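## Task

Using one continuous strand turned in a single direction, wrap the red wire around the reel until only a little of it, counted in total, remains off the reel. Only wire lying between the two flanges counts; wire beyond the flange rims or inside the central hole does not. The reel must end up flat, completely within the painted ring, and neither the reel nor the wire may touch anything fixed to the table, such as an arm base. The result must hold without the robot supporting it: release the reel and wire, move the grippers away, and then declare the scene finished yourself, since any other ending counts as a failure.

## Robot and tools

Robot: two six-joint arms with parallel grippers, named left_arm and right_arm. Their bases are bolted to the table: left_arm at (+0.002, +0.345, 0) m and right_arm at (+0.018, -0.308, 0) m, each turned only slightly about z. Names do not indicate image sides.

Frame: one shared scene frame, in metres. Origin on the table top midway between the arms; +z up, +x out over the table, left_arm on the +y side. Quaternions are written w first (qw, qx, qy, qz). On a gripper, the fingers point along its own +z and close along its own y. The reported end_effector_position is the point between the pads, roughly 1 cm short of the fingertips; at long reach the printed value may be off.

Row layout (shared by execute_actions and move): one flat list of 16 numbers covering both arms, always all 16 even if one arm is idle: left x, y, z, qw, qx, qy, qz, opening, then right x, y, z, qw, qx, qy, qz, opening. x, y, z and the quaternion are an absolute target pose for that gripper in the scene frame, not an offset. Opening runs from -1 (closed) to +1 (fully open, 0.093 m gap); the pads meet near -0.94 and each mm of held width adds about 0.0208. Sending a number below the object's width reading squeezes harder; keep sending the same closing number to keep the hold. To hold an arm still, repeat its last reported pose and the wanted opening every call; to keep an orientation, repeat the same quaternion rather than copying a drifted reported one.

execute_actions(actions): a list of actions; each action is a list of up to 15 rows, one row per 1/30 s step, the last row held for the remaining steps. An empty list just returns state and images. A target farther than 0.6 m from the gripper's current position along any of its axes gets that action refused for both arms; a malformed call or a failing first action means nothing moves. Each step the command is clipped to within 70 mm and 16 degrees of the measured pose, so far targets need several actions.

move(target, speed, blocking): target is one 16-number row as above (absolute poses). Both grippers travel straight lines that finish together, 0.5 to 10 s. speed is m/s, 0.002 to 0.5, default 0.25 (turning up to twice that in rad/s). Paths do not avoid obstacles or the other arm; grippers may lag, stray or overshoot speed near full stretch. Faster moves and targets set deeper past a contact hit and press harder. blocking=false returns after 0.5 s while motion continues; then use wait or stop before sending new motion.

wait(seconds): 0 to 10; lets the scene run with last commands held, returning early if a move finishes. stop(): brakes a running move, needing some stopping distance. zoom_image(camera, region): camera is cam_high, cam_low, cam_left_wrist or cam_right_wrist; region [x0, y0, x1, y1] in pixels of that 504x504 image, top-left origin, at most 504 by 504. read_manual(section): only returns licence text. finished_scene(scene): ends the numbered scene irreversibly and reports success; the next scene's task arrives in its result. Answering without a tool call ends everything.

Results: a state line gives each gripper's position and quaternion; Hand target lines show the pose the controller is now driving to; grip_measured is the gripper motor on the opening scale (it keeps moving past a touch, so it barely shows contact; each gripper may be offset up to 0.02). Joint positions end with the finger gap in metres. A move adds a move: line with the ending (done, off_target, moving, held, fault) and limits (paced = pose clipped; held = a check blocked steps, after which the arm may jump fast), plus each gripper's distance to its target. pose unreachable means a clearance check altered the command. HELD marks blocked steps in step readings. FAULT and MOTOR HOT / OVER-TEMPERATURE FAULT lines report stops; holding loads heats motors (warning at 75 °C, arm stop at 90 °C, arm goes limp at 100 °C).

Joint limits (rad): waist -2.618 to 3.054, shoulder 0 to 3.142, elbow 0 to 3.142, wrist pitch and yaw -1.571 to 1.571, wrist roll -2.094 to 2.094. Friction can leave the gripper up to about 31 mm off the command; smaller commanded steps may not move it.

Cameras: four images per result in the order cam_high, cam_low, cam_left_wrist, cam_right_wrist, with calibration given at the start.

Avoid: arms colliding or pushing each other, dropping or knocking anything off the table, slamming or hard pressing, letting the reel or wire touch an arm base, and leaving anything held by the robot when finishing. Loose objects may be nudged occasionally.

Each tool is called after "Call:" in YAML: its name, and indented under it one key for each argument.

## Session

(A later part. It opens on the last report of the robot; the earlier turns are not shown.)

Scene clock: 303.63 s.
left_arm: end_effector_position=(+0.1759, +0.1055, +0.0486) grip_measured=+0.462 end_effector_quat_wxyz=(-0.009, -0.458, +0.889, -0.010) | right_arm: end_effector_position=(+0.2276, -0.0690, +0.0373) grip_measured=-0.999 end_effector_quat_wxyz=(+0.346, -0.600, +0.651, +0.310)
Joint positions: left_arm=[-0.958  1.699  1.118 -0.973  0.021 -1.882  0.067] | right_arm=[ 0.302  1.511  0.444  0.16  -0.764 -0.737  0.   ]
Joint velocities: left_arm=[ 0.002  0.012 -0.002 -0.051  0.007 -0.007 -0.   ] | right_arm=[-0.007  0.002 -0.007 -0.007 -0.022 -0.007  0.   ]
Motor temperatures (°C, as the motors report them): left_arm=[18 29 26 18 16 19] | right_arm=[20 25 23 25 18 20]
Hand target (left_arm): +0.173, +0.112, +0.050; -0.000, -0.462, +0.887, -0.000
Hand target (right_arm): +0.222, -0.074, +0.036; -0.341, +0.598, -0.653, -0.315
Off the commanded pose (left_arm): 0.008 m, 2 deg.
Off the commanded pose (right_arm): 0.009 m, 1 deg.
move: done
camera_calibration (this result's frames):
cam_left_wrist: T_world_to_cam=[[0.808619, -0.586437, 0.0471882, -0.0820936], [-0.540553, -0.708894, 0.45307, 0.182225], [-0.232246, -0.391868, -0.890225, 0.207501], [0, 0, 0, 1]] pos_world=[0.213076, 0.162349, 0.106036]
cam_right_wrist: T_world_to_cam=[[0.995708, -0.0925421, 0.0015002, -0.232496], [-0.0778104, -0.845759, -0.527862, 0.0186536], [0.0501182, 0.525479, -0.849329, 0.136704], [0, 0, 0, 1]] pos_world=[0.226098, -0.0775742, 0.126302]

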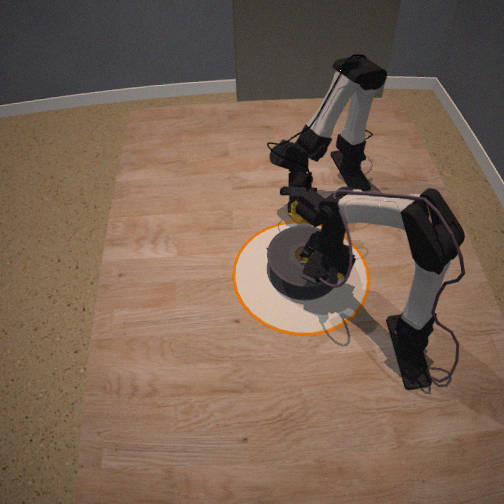

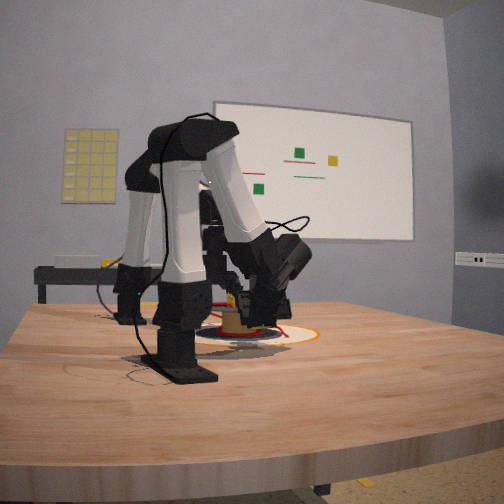

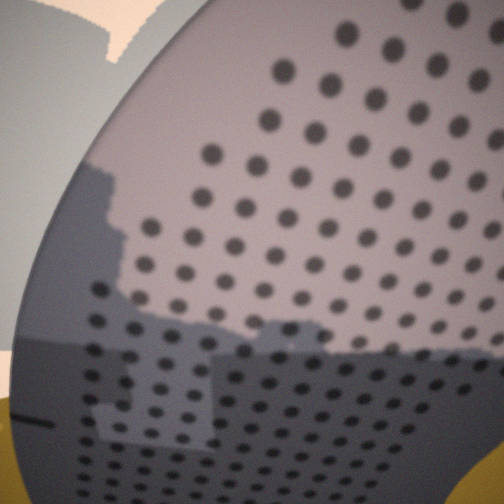

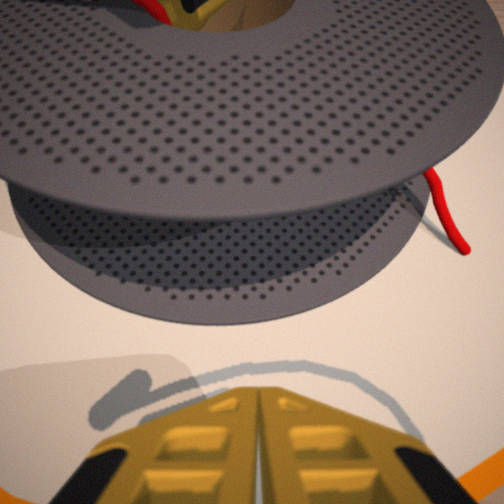

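Call:
move:
  target: [0.173,0.1124,0.05,0,-0.462,0.887,0,1,0.2,-0.12,0.10,0.340,-0.600,0.654,0.312,-1]
  speed: 0.2

Call:
move:
  target: [0.176,0.108,0.11,0,-0.462,0.887,0,1,0.2,-0.12,0.10,0.340,-0.600,0.654,0.312,-1]
  speed: 0.15

Call:
move:
  target: [0.241,0.134,0.11,0,0.087,0.996,0,1,0.2,-0.12,0.10,0.340,-0.600,0.654,0.312,-1]
  speed: 0.2

Scene clock: 307.03 s.
left_arm: end_effector_position=(+0.1765, +0.1073, +0.0486) grip_measured=+0.991 end_effector_quat_wxyz=(-0.005, -0.462, +0.887, -0.007) | right_arm: end_effector_position=(+0.1980, -0.1187, +0.0953) grip_measured=-0.999 end_effector_quat_wxyz=(+0.338, -0.599, +0.656, +0.312)
Joint positions: left_arm=[-0.958  1.699  1.118 -0.977  0.012 -1.891  0.093] | right_arm=[ 0.128  1.129  0.506 -0.458 -0.858 -0.951  0.   ]
Joint velocities: left_arm=[ 0.017  0.017 -0.002  0.051 -0.125 -0.022 -0.001] | right_arm=[-0.007 -0.017  0.002 -0.11   0.022  0.022  0.   ]
Motor temperatures (°C, as the motors report them): left_arm=[18 29 26 18 16 19] | right_arm=[20 25 23 24 18 20]
Hand target (left_arm): +0.173, +0.112, +0.050; +0.000, -0.462, +0.887, -0.000
Hand target (right_arm): +0.201, -0.119, +0.102; +0.342, -0.598, +0.653, +0.315
Off the commanded pose (left_arm): 0.006 m, 1 deg.
Off the commanded pose (right_arm): 0.005 m, 0 deg.
move: done
camera_calibration (this result's frames):
cam_left_wrist: T_world_to_cam=[[0.813827, -0.579329, 0.0454173, -0.0830899], [-0.535908, -0.71801, 0.444145, 0.18443], [-0.224696, -0.385797, -0.894803, 0.206546], [0, 0, 0, 1]] pos_world=[0.212868, 0.163971, 0.106678]
cam_right_wrist: T_world_to_cam=[[0.995568, -0.0929563, -0.0142683, -0.206217], [-0.0868484, -0.850535, -0.518698, 0.00527417], [0.0360806, 0.517639, -0.854838, 0.215888], [0, 0, 0, 1]] pos_world=[0.197972, -0.126436, 0.184343]

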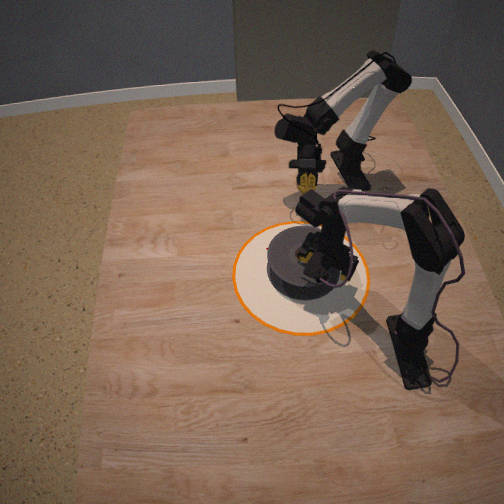

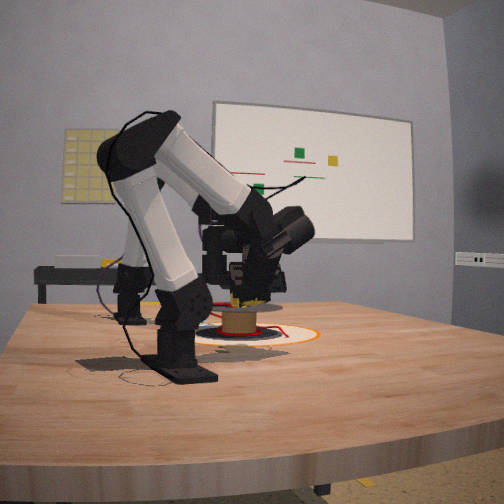

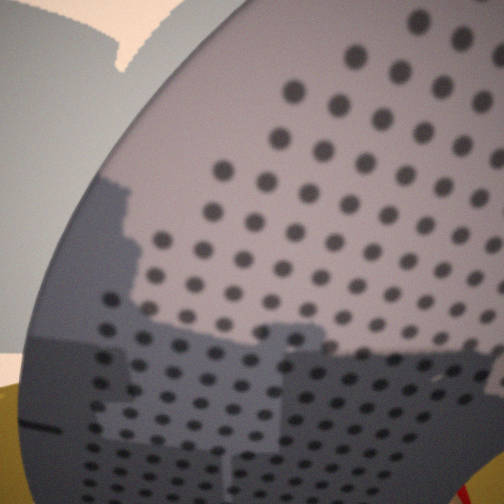

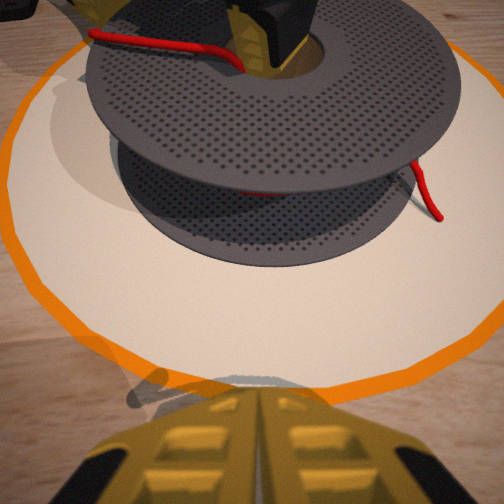

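Scene clock: 308.10 s.
left_arm: end_effector_position=(+0.1760, +0.1080, +0.1014) grip_measured=+0.991 end_effector_quat_wxyz=(-0.007, -0.463, +0.886, +0.006) | right_arm: end_effector_position=(+0.1965, -0.1191, +0.0945) grip_measured=-0.999 end_effector_quat_wxyz=(+0.335, -0.602, +0.654, +0.312)
Joint positions: left_arm=[-0.958  1.673  1.304 -1.216  0.011 -1.893  0.093] | right_arm=[ 0.128  1.129  0.506 -0.467 -0.858 -0.962  0.   ]
Joint velocities: left_arm=[-0.007 -0.017 -0.002 -0.051  0.007  0.022 -0.   ] | right_arm=[-0.002 -0.007  0.002 -0.007  0.022  0.066  0.   ]
Motor temperatures (°C, as the motors report them): left_arm=[18 29 26 18 16 19] | right_arm=[20 25 23 24 18 20]
Hand target (left_arm): +0.176, +0.108, +0.110; -0.000, -0.462, +0.887, -0.000
Hand target (right_arm): +0.200, -0.120, +0.100; -0.340, +0.600, -0.654, -0.312
Off the commanded pose (left_arm): 0.009 m, 1 deg.
Off the commanded pose (right_arm): 0.007 m, 1 deg.
move: done
camera_calibration (this result's frames):
cam_left_wrist: T_world_to_cam=[[0.815219, -0.578791, 0.0204879, -0.0824839], [-0.52801, -0.72823, 0.436905, 0.161684], [-0.237957, -0.366991, -0.899274, 0.25475], [0, 0, 0, 1]] pos_world=[0.213233, 0.163493, 0.160139]
cam_right_wrist: T_world_to_cam=[[0.996165, -0.0864102, -0.0137517, -0.204181], [-0.0811057, -0.852948, -0.515656, 0.00262489], [0.0328285, 0.514794, -0.856685, 0.215956], [0, 0, 0, 1]] pos_world=[0.196521, -0.126577, 0.183552]

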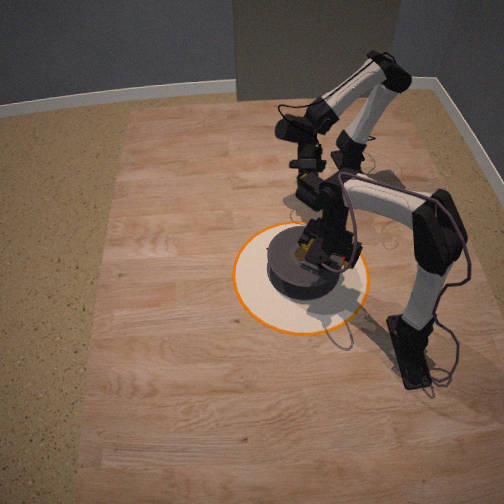

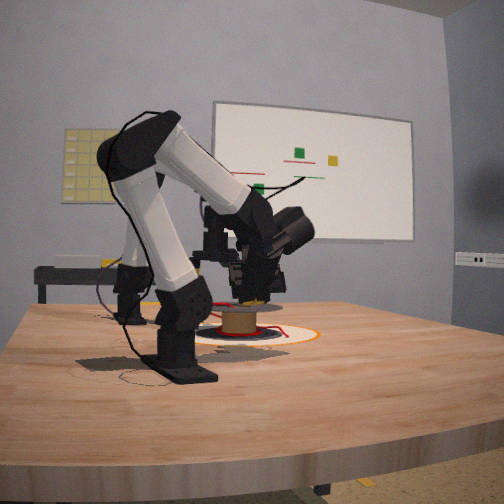

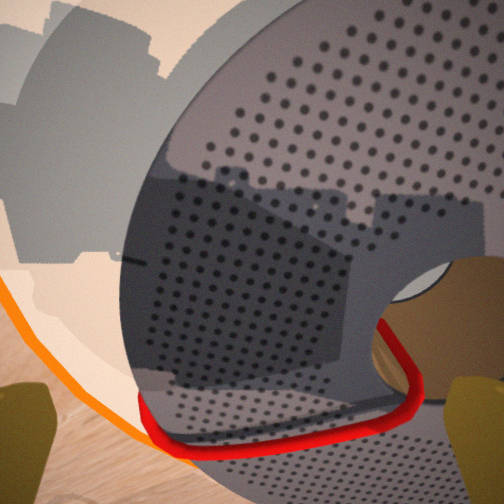

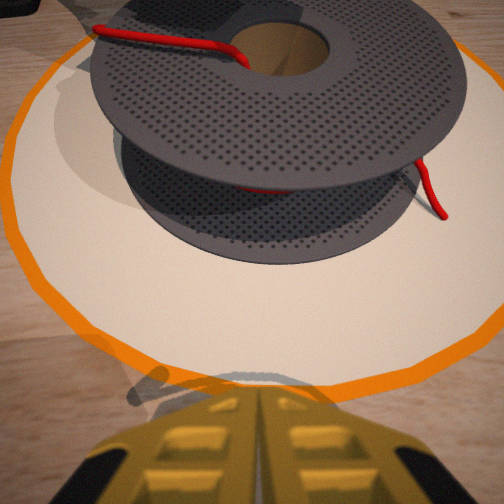

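Scene clock: 311.47 s.
left_arm: end_effector_position=(+0.2376, +0.1297, +0.1115) grip_measured=+0.991 end_effector_quat_wxyz=(+0.004, +0.087, +0.996, -0.011) | right_arm: end_effector_position=(+0.1965, -0.1191, +0.0945) grip_measured=-0.999 end_effector_quat_wxyz=(+0.335, -0.602, +0.654, +0.312)
Joint positions: left_arm=[-0.761  1.732  1.411 -1.23   0.011 -0.56   0.093] | right_arm=[ 0.128  1.129  0.506 -0.467 -0.858 -0.962  0.   ]
Joint velocities: left_arm=[-0.012 -0.012  0.002 -0.037  0.007 -0.007 -0.   ] | right_arm=[ 0.007 -0.002 -0.007  0.007  0.051 -0.051  0.   ]
Motor temperatures (°C, as the motors report them): left_arm=[18 29 26 18 16 19] | right_arm=[20 25 23 24 18 20]
Hand target (left_arm): +0.241, +0.132, +0.110; +0.001, +0.087, +0.996, -0.001
Hand target (right_arm): +0.200, -0.120, +0.100; -0.340, +0.600, -0.654, -0.312
Off the commanded pose (left_arm): 0.006 m, 1 deg.
Off the commanded pose (right_arm): 0.007 m, 1 deg.
move: done
camera_calibration (this result's frames):
cam_left_wrist: T_world_to_cam=[[-0.182578, -0.981503, 0.0575925, 0.164887], [-0.887232, 0.189717, 0.420507, 0.173704], [-0.423656, 0.0256777, -0.905459, 0.280244], [0, 0, 0, 1]] pos_world=[0.302947, 0.121687, 0.171209]
cam_right_wrist: T_world_to_cam=[[0.996165, -0.0864102, -0.0137517, -0.204181], [-0.0811057, -0.852948, -0.515656, 0.00262489], [0.0328285, 0.514794, -0.856685, 0.215956], [0, 0, 0, 1]] pos_world=[0.196521, -0.126577, 0.183552]

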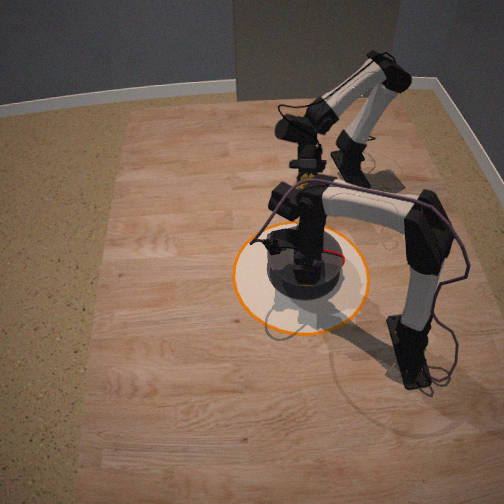

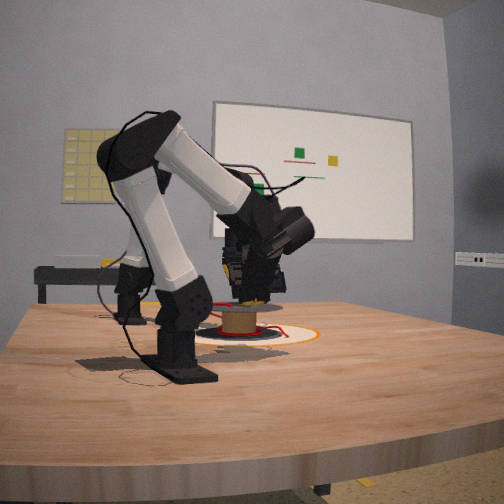

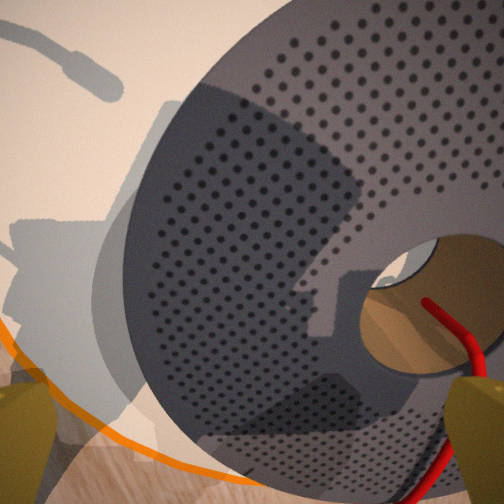

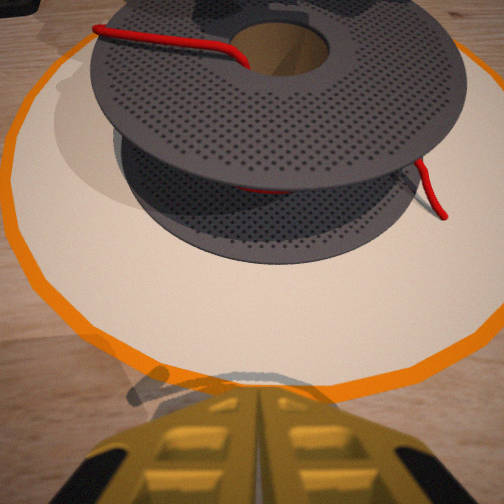

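Call:
move:
  target: [0.296,0.066,0.11,0,0.707,0.707,0,1,0.17,-0.13,0.14,0,0.707,0.707,0,-0.2]
  speed: 0.2

Scene clock: 322.53 s.
left_arm: end_effector_position=(+0.2964, +0.0669, +0.1133) grip_measured=+0.991 end_effector_quat_wxyz=(+0.008, +0.701, +0.713, -0.006) | right_arm: end_effector_position=(+0.1696, -0.1330, +0.1390) grip_measured=-0.202 end_effector_quat_wxyz=(-0.070, +0.614, +0.786, +0.008)
Joint positions: left_arm=[-0.779  2.08   1.886 -1.36   0.011  0.803  0.093] | right_arm=[ 0.581  1.416  1.197 -1.358 -0.141  2.08   0.035]
Joint velocities: left_arm=[ 0.017  0.012 -0.017  0.051  0.037  0.007  0.   ] | right_arm=[-0.012  0.007  0.007 -0.095  0.007 -0.007 -0.   ]
Motor temperatures (°C, as the motors report them): left_arm=[18 29 27 18 16 19] | right_arm=[20 24 24 24 18 20]
Hand target (left_arm): +0.295, +0.065, +0.111; +0.000, +0.707, +0.707, +0.000
Hand target (right_arm): +0.171, -0.132, +0.141; -0.078, +0.620, +0.781, +0.002
Off the commanded pose (left_arm): 0.003 m, 1 deg.
Off the commanded pose (right_arm): 0.003 m, 16 deg; orientation clipped at the last step of the last action.
joint sent to its limit (right arm) — the command would take joint 6 (wrist roll) past its upper limit, so that joint was sent only as far as its limit.
move: off_target (right_arm); limits=paced
camera_calibration (this result's frames):
cam_left_wrist: T_world_to_cam=[[-0.999419, -0.00653898, 0.0334639, 0.293477], [0.00787189, 0.910675, 0.413048, -0.0756288], [-0.0331757, 0.413071, -0.910094, 0.16738], [0, 0, 0, 1]] pos_world=[0.299455, 0.00165264, 0.173749]
cam_right_wrist: T_world_to_cam=[[-0.968819, -0.236513, 0.0738281, 0.123132], [-0.168371, 0.847057, 0.504128, 0.110768], [-0.181769, 0.475979, -0.860467, 0.293874], [0, 0, 0, 1]] pos_world=[0.19136, -0.204582, 0.187937]

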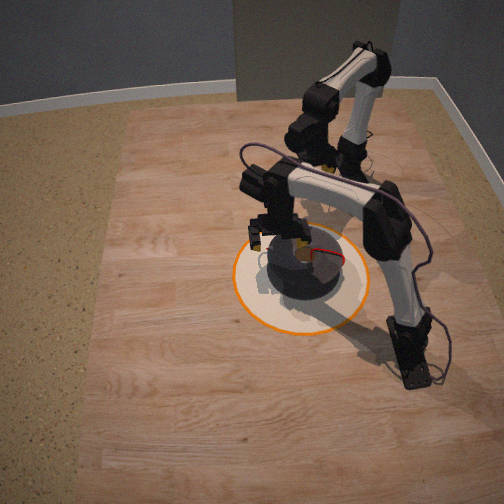

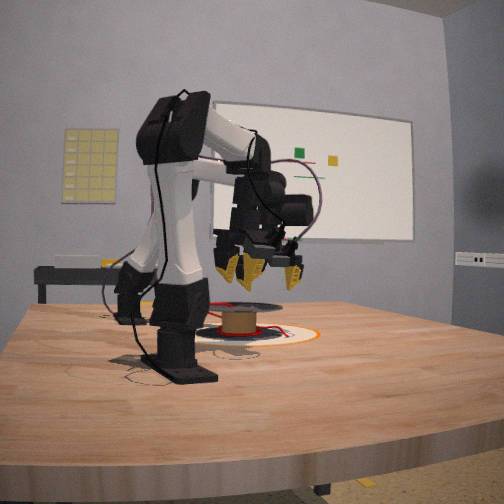

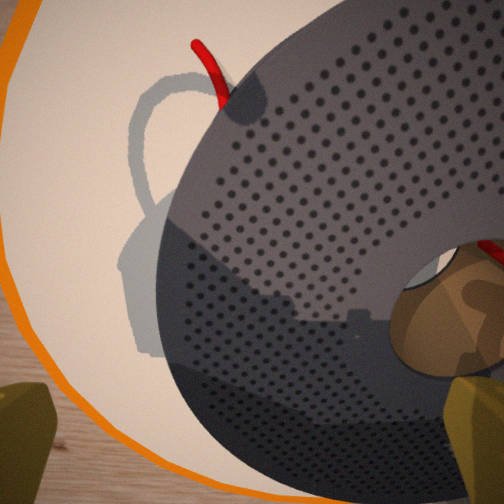

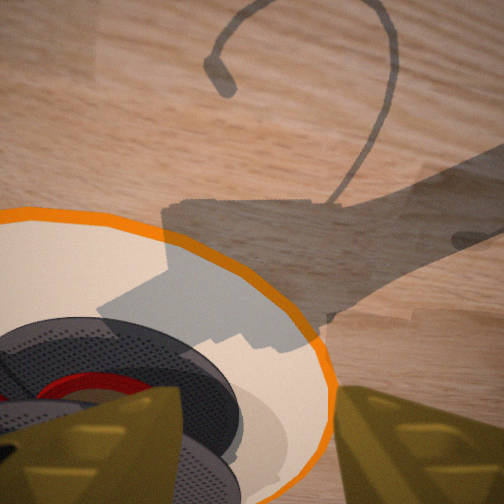

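Call:
move:
  target: [0.283,0.071,0.10,0,0.707,0.707,0,1,0.17,-0.10,0.14,0,-0.156,0.988,0,-0.2]
  speed: 0.2

Scene clock: 328.30 s.
left_arm: end_effector_position=(+0.2835, +0.0736, +0.0945) grip_measured=+0.991 end_effector_quat_wxyz=(-0.014, +0.705, +0.709, -0.006) | right_arm: end_effector_position=(+0.1657, -0.1074, +0.1381) grip_measured=-0.202 end_effector_quat_wxyz=(-0.008, -0.147, +0.989, -0.004)
Joint positions: left_arm=[-0.789  2.065  1.79  -1.323  0.011  0.803  0.093] | right_arm=[ 0.759  1.498  1.272 -1.362 -0.006  0.637  0.035]
Joint velocities: left_arm=[-0.002 -0.012  0.002 -0.007 -0.022  0.007 -0.001] | right_arm=[ 0.007 -0.002  0.007  0.007  0.007 -0.051  0.001]
Motor temperatures (°C, as the motors report them): left_arm=[18 30 26 18 16 19] | right_arm=[20 24 24 23 18 20]
Hand target (left_arm): +0.283, +0.071, +0.100; -0.000, +0.707, +0.707, -0.000
Hand target (right_arm): +0.170, -0.101, +0.139; +0.001, -0.156, +0.988, -0.003
Off the commanded pose (left_arm): 0.006 m, 2 deg.
Off the commanded pose (right_arm): 0.009 m, 1 deg.
move: done
camera_calibration (this result's frames):
cam_left_wrist: T_world_to_cam=[[-0.997829, 0.00260682, 0.0658084, 0.277095], [0.0313707, 0.897394, 0.440114, -0.0821363], [-0.0579087, 0.441223, -0.895527, 0.150597], [0, 0, 0, 1]] pos_world=[0.287791, 0.00653949, 0.152778]
cam_right_wrist: T_world_to_cam=[[0.28131, -0.959609, 0.00390084, -0.149662], [-0.873836, -0.254481, 0.414307, 0.0998025], [-0.39658, -0.119957, -0.910129, 0.258713], [0, 0, 0, 1]] pos_world=[0.231913, -0.0871846, 0.194697]

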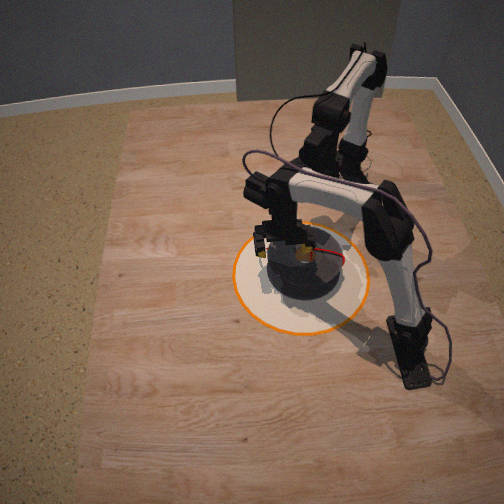

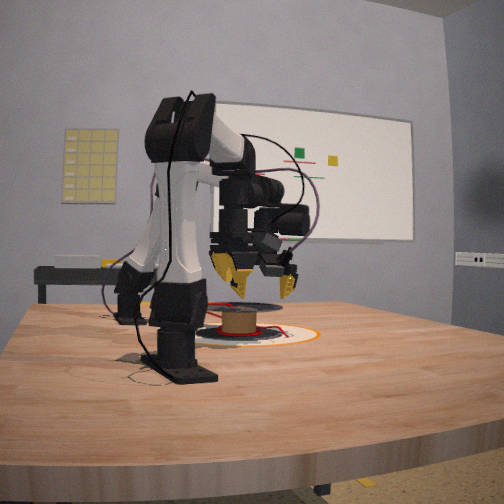

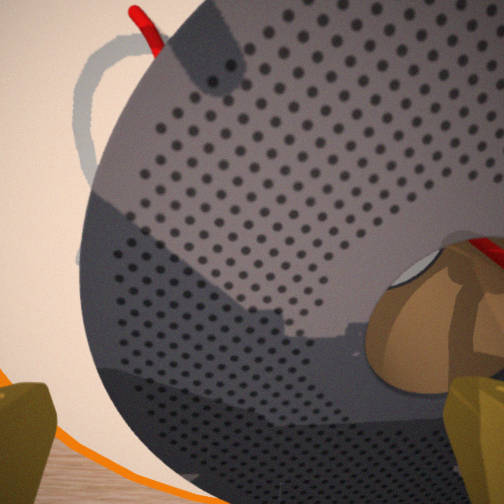

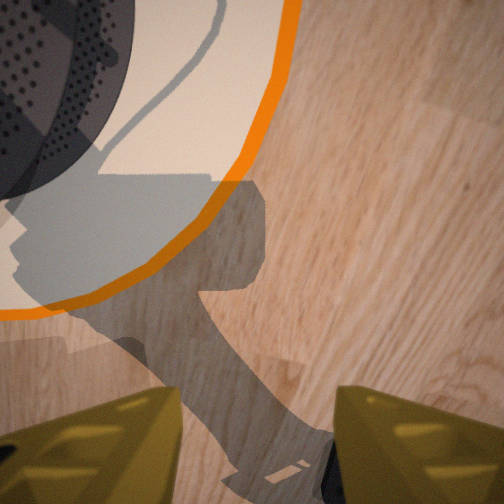

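Call:
move:
  target: [0.290,0.071,0.046,0,0.707,0.707,0,1,0.17,-0.10,0.14,0,-0.156,0.988,0,-0.2]
  speed: 0.08

Call:
move:
  target: [0.290,0.071,0.046,0,0.707,0.707,0,0.3,0.17,-0.10,0.14,0,-0.156,0.988,0,-0.2]
  speed: 0.08

Scene clock: 330.03 s.
left_arm: end_effector_position=(+0.2885, +0.0689, +0.0579) grip_measured=+0.991 end_effector_quat_wxyz=(+0.008, +0.706, +0.708, -0.006) | right_arm: end_effector_position=(+0.1657, -0.1075, +0.1381) grip_measured=-0.202 end_effector_quat_wxyz=(-0.008, -0.149, +0.989, -0.004)
Joint positions: left_arm=[-0.789  2.065  1.644 -1.133  0.011  0.806  0.093] | right_arm=[ 0.759  1.498  1.272 -1.362 -0.006  0.633  0.035]
Joint velocities: left_arm=[ 0.012  0.002 -0.002 -0.007  0.007 -0.022  0.001] | right_arm=[-0.007  0.002 -0.007 -0.022 -0.022 -0.022  0.001]
Motor temperatures (°C, as the motors report them): left_arm=[18 31 26 18 16 19] | right_arm=[20 24 24 23 18 20]
Hand target (left_arm): +0.290, +0.071, +0.046; -0.000, +0.707, +0.707, -0.000
Hand target (right_arm): +0.170, -0.100, +0.140; +0.000, -0.156, +0.988, -0.000
Off the commanded pose (left_arm): 0.012 m, 1 deg.
Off the commanded pose (right_arm): 0.009 m, 1 deg.
move: off_target (left_arm)
camera_calibration (this result's frames):
cam_left_wrist: T_world_to_cam=[[-0.999421, 0.00642283, 0.0334041, 0.286524], [0.0196572, 0.910492, 0.41306, -0.057917], [-0.0277611, 0.413477, -0.910091, 0.114272], [0, 0, 0, 1]] pos_world=[0.290669, 0.0036437, 0.11835]
cam_right_wrist: T_world_to_cam=[[0.285704, -0.958309, 0.00412691, -0.150333], [-0.872769, -0.258419, 0.414119, 0.099264], [-0.395788, -0.121918, -0.910213, 0.258399], [0, 0, 0, 1]] pos_world=[0.231856, -0.0869107, 0.194711]

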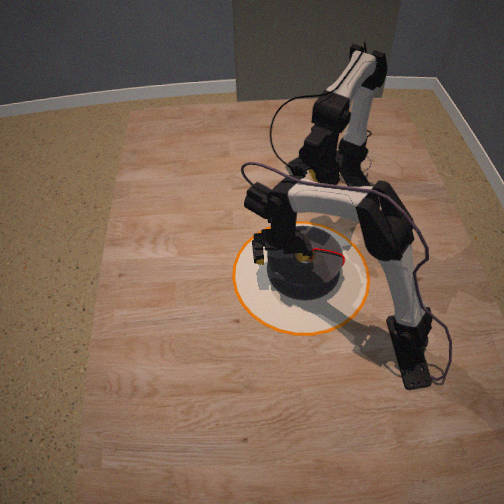

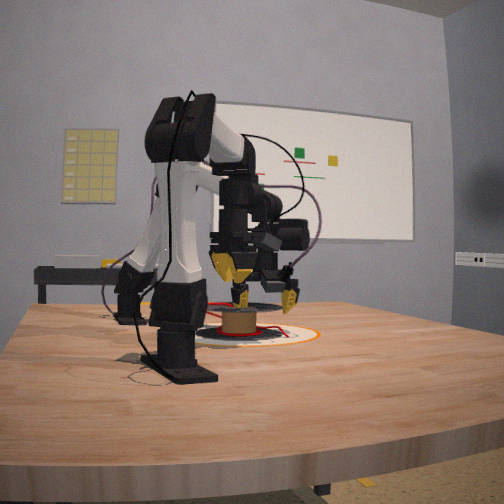

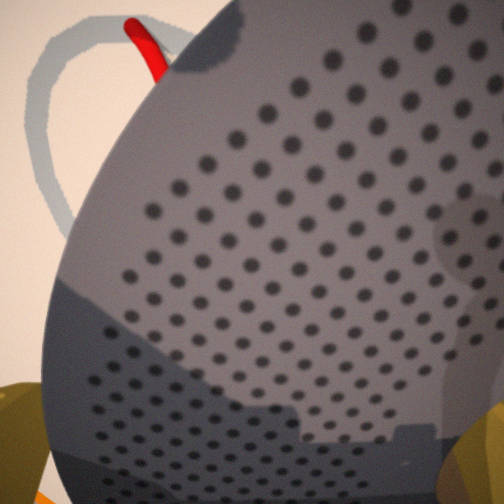

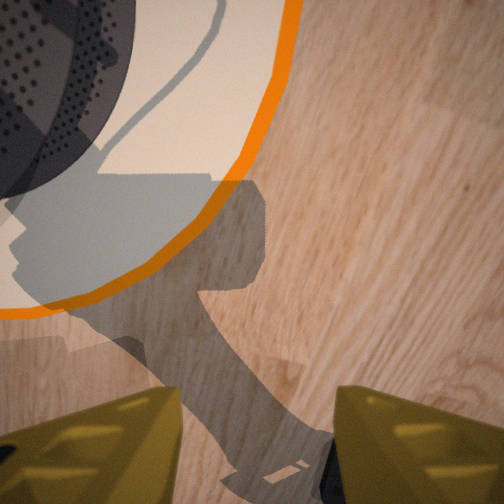

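Scene clock: 330.73 s.
left_arm: end_effector_position=(+0.2884, +0.0689, +0.0580) grip_measured=+0.432 end_effector_quat_wxyz=(+0.008, +0.706, +0.708, -0.006) | right_arm: end_effector_position=(+0.1657, -0.1075, +0.1381) grip_measured=-0.202 end_effector_quat_wxyz=(-0.008, -0.149, +0.989, -0.004)
Joint positions: left_arm=[-0.789  2.065  1.644 -1.133  0.012  0.806  0.066] | right_arm=[ 0.759  1.498  1.272 -1.362 -0.006  0.633  0.035]
Joint velocities: left_arm=[ 0.007 -0.012 -0.017  0.081 -0.022 -0.007 -0.   ] | right_arm=[-0.007 -0.017 -0.002  0.037 -0.007 -0.125 -0.001]
Motor temperatures (°C, as the motors report them): left_arm=[18 31 26 18 16 19] | right_arm=[20 24 24 23 18 20]
Hand target (left_arm): +0.290, +0.071, +0.046; +0.000, +0.707, +0.707, -0.000
Hand target (right_arm): +0.170, -0.100, +0.140; +0.000, -0.156, +0.988, -0.000
Off the commanded pose (left_arm): 0.012 m, 1 deg.
Off the commanded pose (right_arm): 0.009 m, 1 deg.
move: off_target (left_arm)
camera_calibration (this result's frames):
cam_left_wrist: T_world_to_cam=[[-0.99941, 0.00681946, 0.0336579, 0.286434], [0.0201158, 0.910597, 0.412805, -0.0579989], [-0.0278337, 0.413238, -0.910197, 0.114334], [0, 0, 0, 1]] pos_world=[0.290614, 0.00361297, 0.118368]
cam_right_wrist: T_world_to_cam=[[0.285704, -0.958309, 0.00412691, -0.150333], [-0.872769, -0.258419, 0.414119, 0.099264], [-0.395788, -0.121918, -0.910213, 0.258399], [0, 0, 0, 1]] pos_world=[0.231856, -0.0869107, 0.194711]

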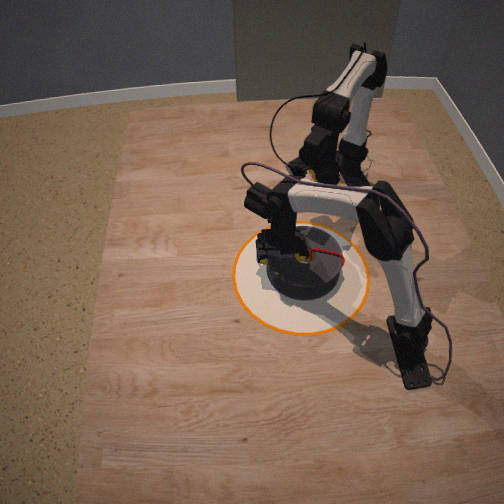

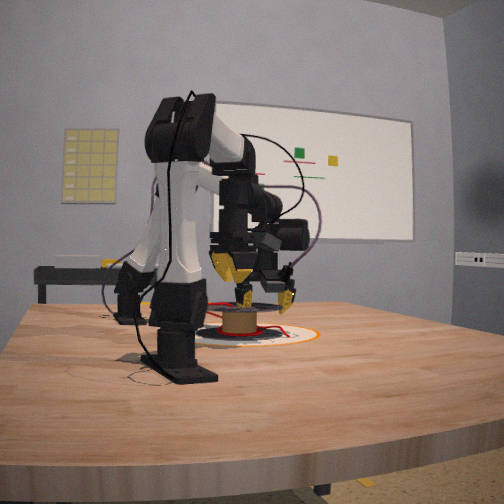

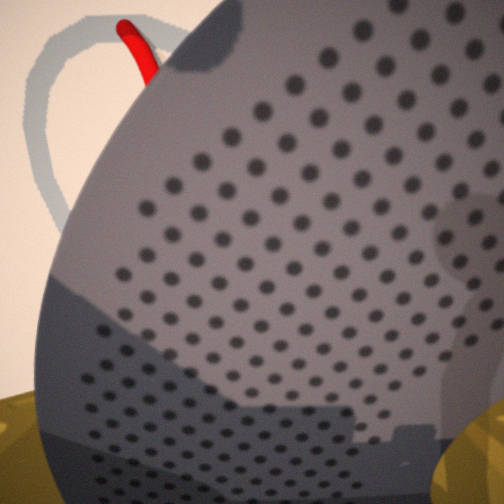

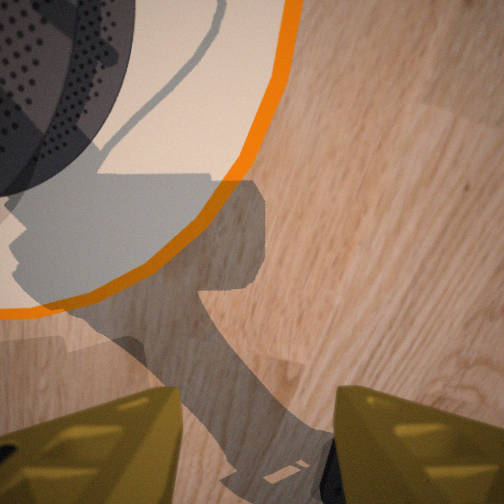

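Call:
move:
  target: [0.287,0.096,0.048,0,0.559,0.829,0,0.3,0.17,-0.08,0.14,0,-0.156,0.988,0,-0.2]
  speed: 0.07

Call:
move:
  target: [0.272,0.118,0.05,0,0.383,0.924,0,0.3,0.18,-0.03,0.14,0,-0.156,0.988,0,-0.2]
  speed: 0.07

Scene clock: 334.57 s.
left_arm: end_effector_position=(+0.2869, +0.0883, +0.0564) grip_measured=+0.432 end_effector_quat_wxyz=(+0.006, +0.571, +0.821, -0.006) | right_arm: end_effector_position=(+0.1662, -0.0885, +0.1386) grip_measured=-0.202 end_effector_quat_wxyz=(-0.008, -0.154, +0.988, -0.004)
Joint positions: left_arm=[-0.756  2.014  1.561 -1.105  0.01   0.486  0.066] | right_arm=[ 0.8    1.558  1.332 -1.362 -0.006  0.666  0.035]
Joint velocities: left_arm=[ 0.002  0.002 -0.007  0.051 -0.007  0.007  0.001] | right_arm=[ 0.002 -0.017  0.002 -0.022  0.066 -0.037 -0.   ]
Motor temperatures (°C, as the motors report them): left_arm=[18 31 26 19 16 19] | right_arm=[20 24 25 22 18 20]
Hand target (left_arm): +0.287, +0.096, +0.048; -0.000, +0.559, +0.829, +0.000
Hand target (right_arm): +0.170, -0.080, +0.140; +0.001, -0.156, +0.988, -0.001
Off the commanded pose (left_arm): 0.011 m, 2 deg.
Off the commanded pose (right_arm): 0.009 m, 1 deg.
move: off_target (left_arm)
camera_calibration (this result's frames):
cam_left_wrist: T_world_to_cam=[[-0.939803, -0.339344, 0.0402099, 0.297869], [-0.293109, 0.861007, 0.415637, 0.0190426], [-0.175665, 0.378831, -0.908641, 0.150245], [0, 0, 0, 1]] pos_world=[0.311913, 0.0277671, 0.116626]
cam_right_wrist: T_world_to_cam=[[0.293742, -0.955871, 0.0051613, -0.133554], [-0.870531, -0.265279, 0.414492, 0.103371], [-0.394831, -0.126247, -0.910038, 0.260798], [0, 0, 0, 1]] pos_world=[0.232189, -0.0673133, 0.195179]

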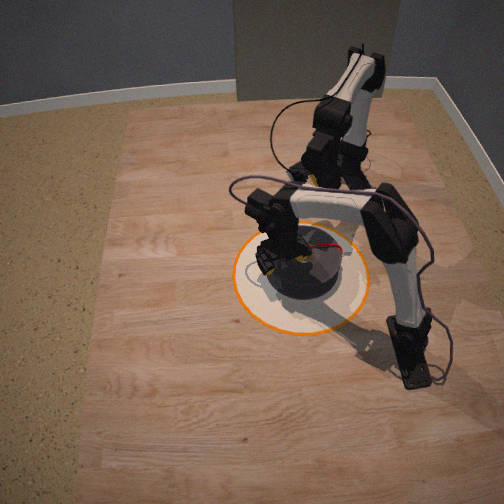

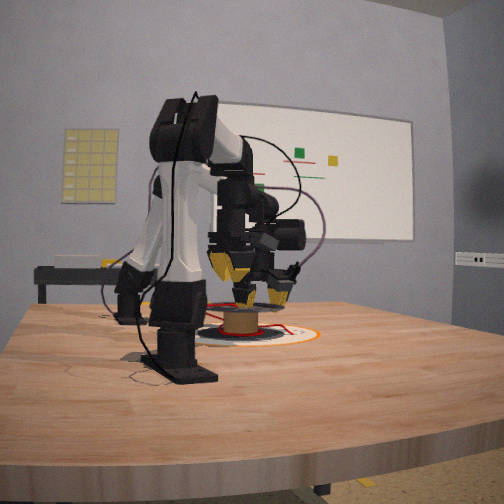

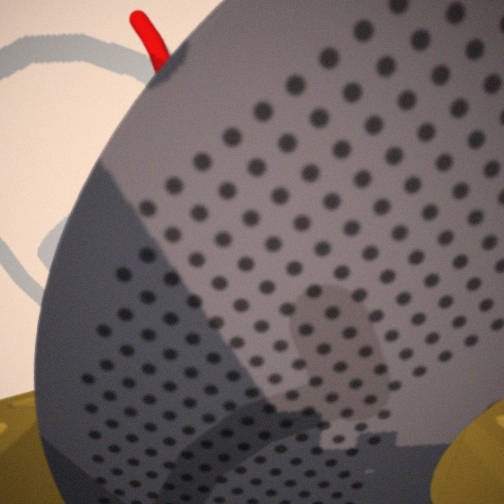

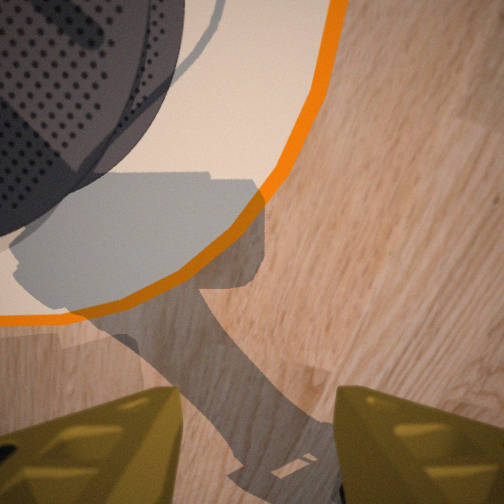

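Scene clock: 337.93 s.
left_arm: end_effector_position=(+0.2732, +0.1105, +0.0560) grip_measured=+0.431 end_effector_quat_wxyz=(+0.005, +0.395, +0.919, -0.006) | right_arm: end_effector_position=(+0.1790, -0.0355, +0.1387) grip_measured=-0.202 end_effector_quat_wxyz=(-0.003, -0.154, +0.988, +0.001)
Joint positions: left_arm=[-0.736  1.922  1.429 -1.066  0.008  0.104  0.066] | right_arm=[ 0.861  1.741  1.53  -1.362 -0.006  0.726  0.035]
Joint velocities: left_arm=[-0.002 -0.002 -0.002 -0.022 -0.022 -0.081 -0.001] | right_arm=[ 0.002  0.002 -0.007 -0.007  0.022 -0.007 -0.001]
Motor temperatures (°C, as the motors report them): left_arm=[18 32 26 19 16 19] | right_arm=[20 24 25 22 18 20]
Hand target (left_arm): +0.272, +0.118, +0.050; -0.000, +0.383, +0.924, +0.000
Hand target (right_arm): +0.180, -0.030, +0.139; +0.001, -0.156, +0.988, -0.001
Off the commanded pose (left_arm): 0.010 m, 2 deg.
Off the commanded pose (right_arm): 0.006 m, 0 deg.
move: done
camera_calibration (this result's frames):
cam_left_wrist: T_world_to_cam=[[-0.732107, -0.679763, 0.0440707, 0.273248], [-0.604191, 0.677872, 0.41886, 0.101108], [-0.314599, 0.280023, -0.906981, 0.187785], [0, 0, 0, 1]] pos_world=[0.320212, 0.0646215, 0.115925]
cam_right_wrist: T_world_to_cam=[[0.29374, -0.955877, -0.00404203, -0.0854175], [-0.874008, -0.270289, 0.4038, 0.130477], [-0.387075, -0.115079, -0.914838, 0.272227], [0, 0, 0, 1]] pos_world=[0.244501, -0.0150543, 0.196012]

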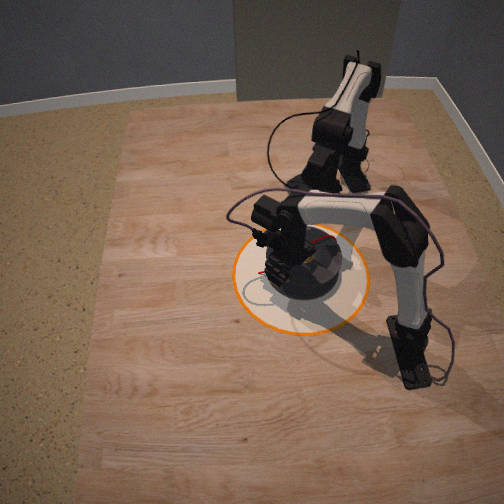

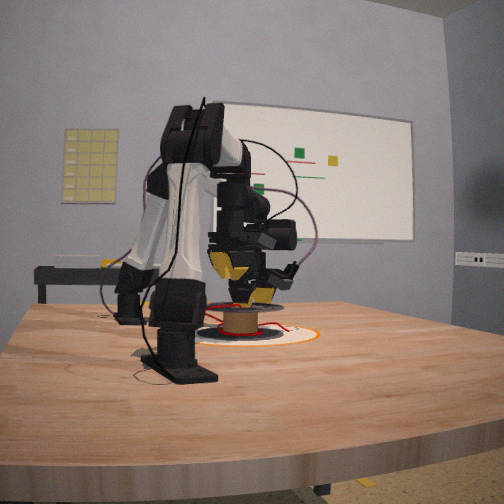

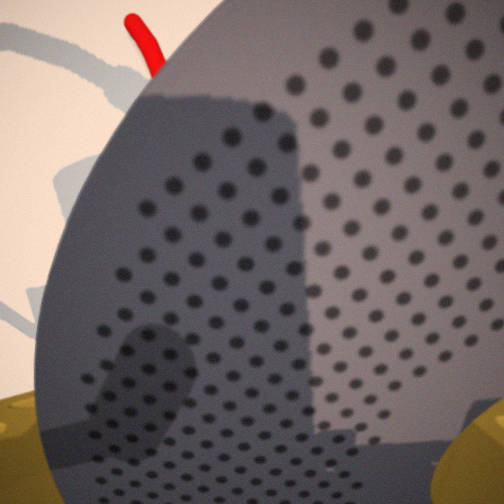

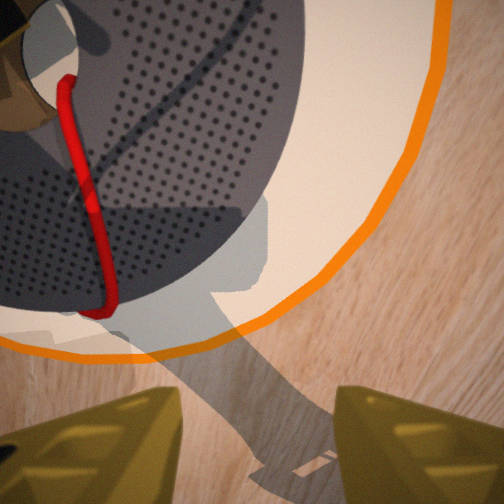

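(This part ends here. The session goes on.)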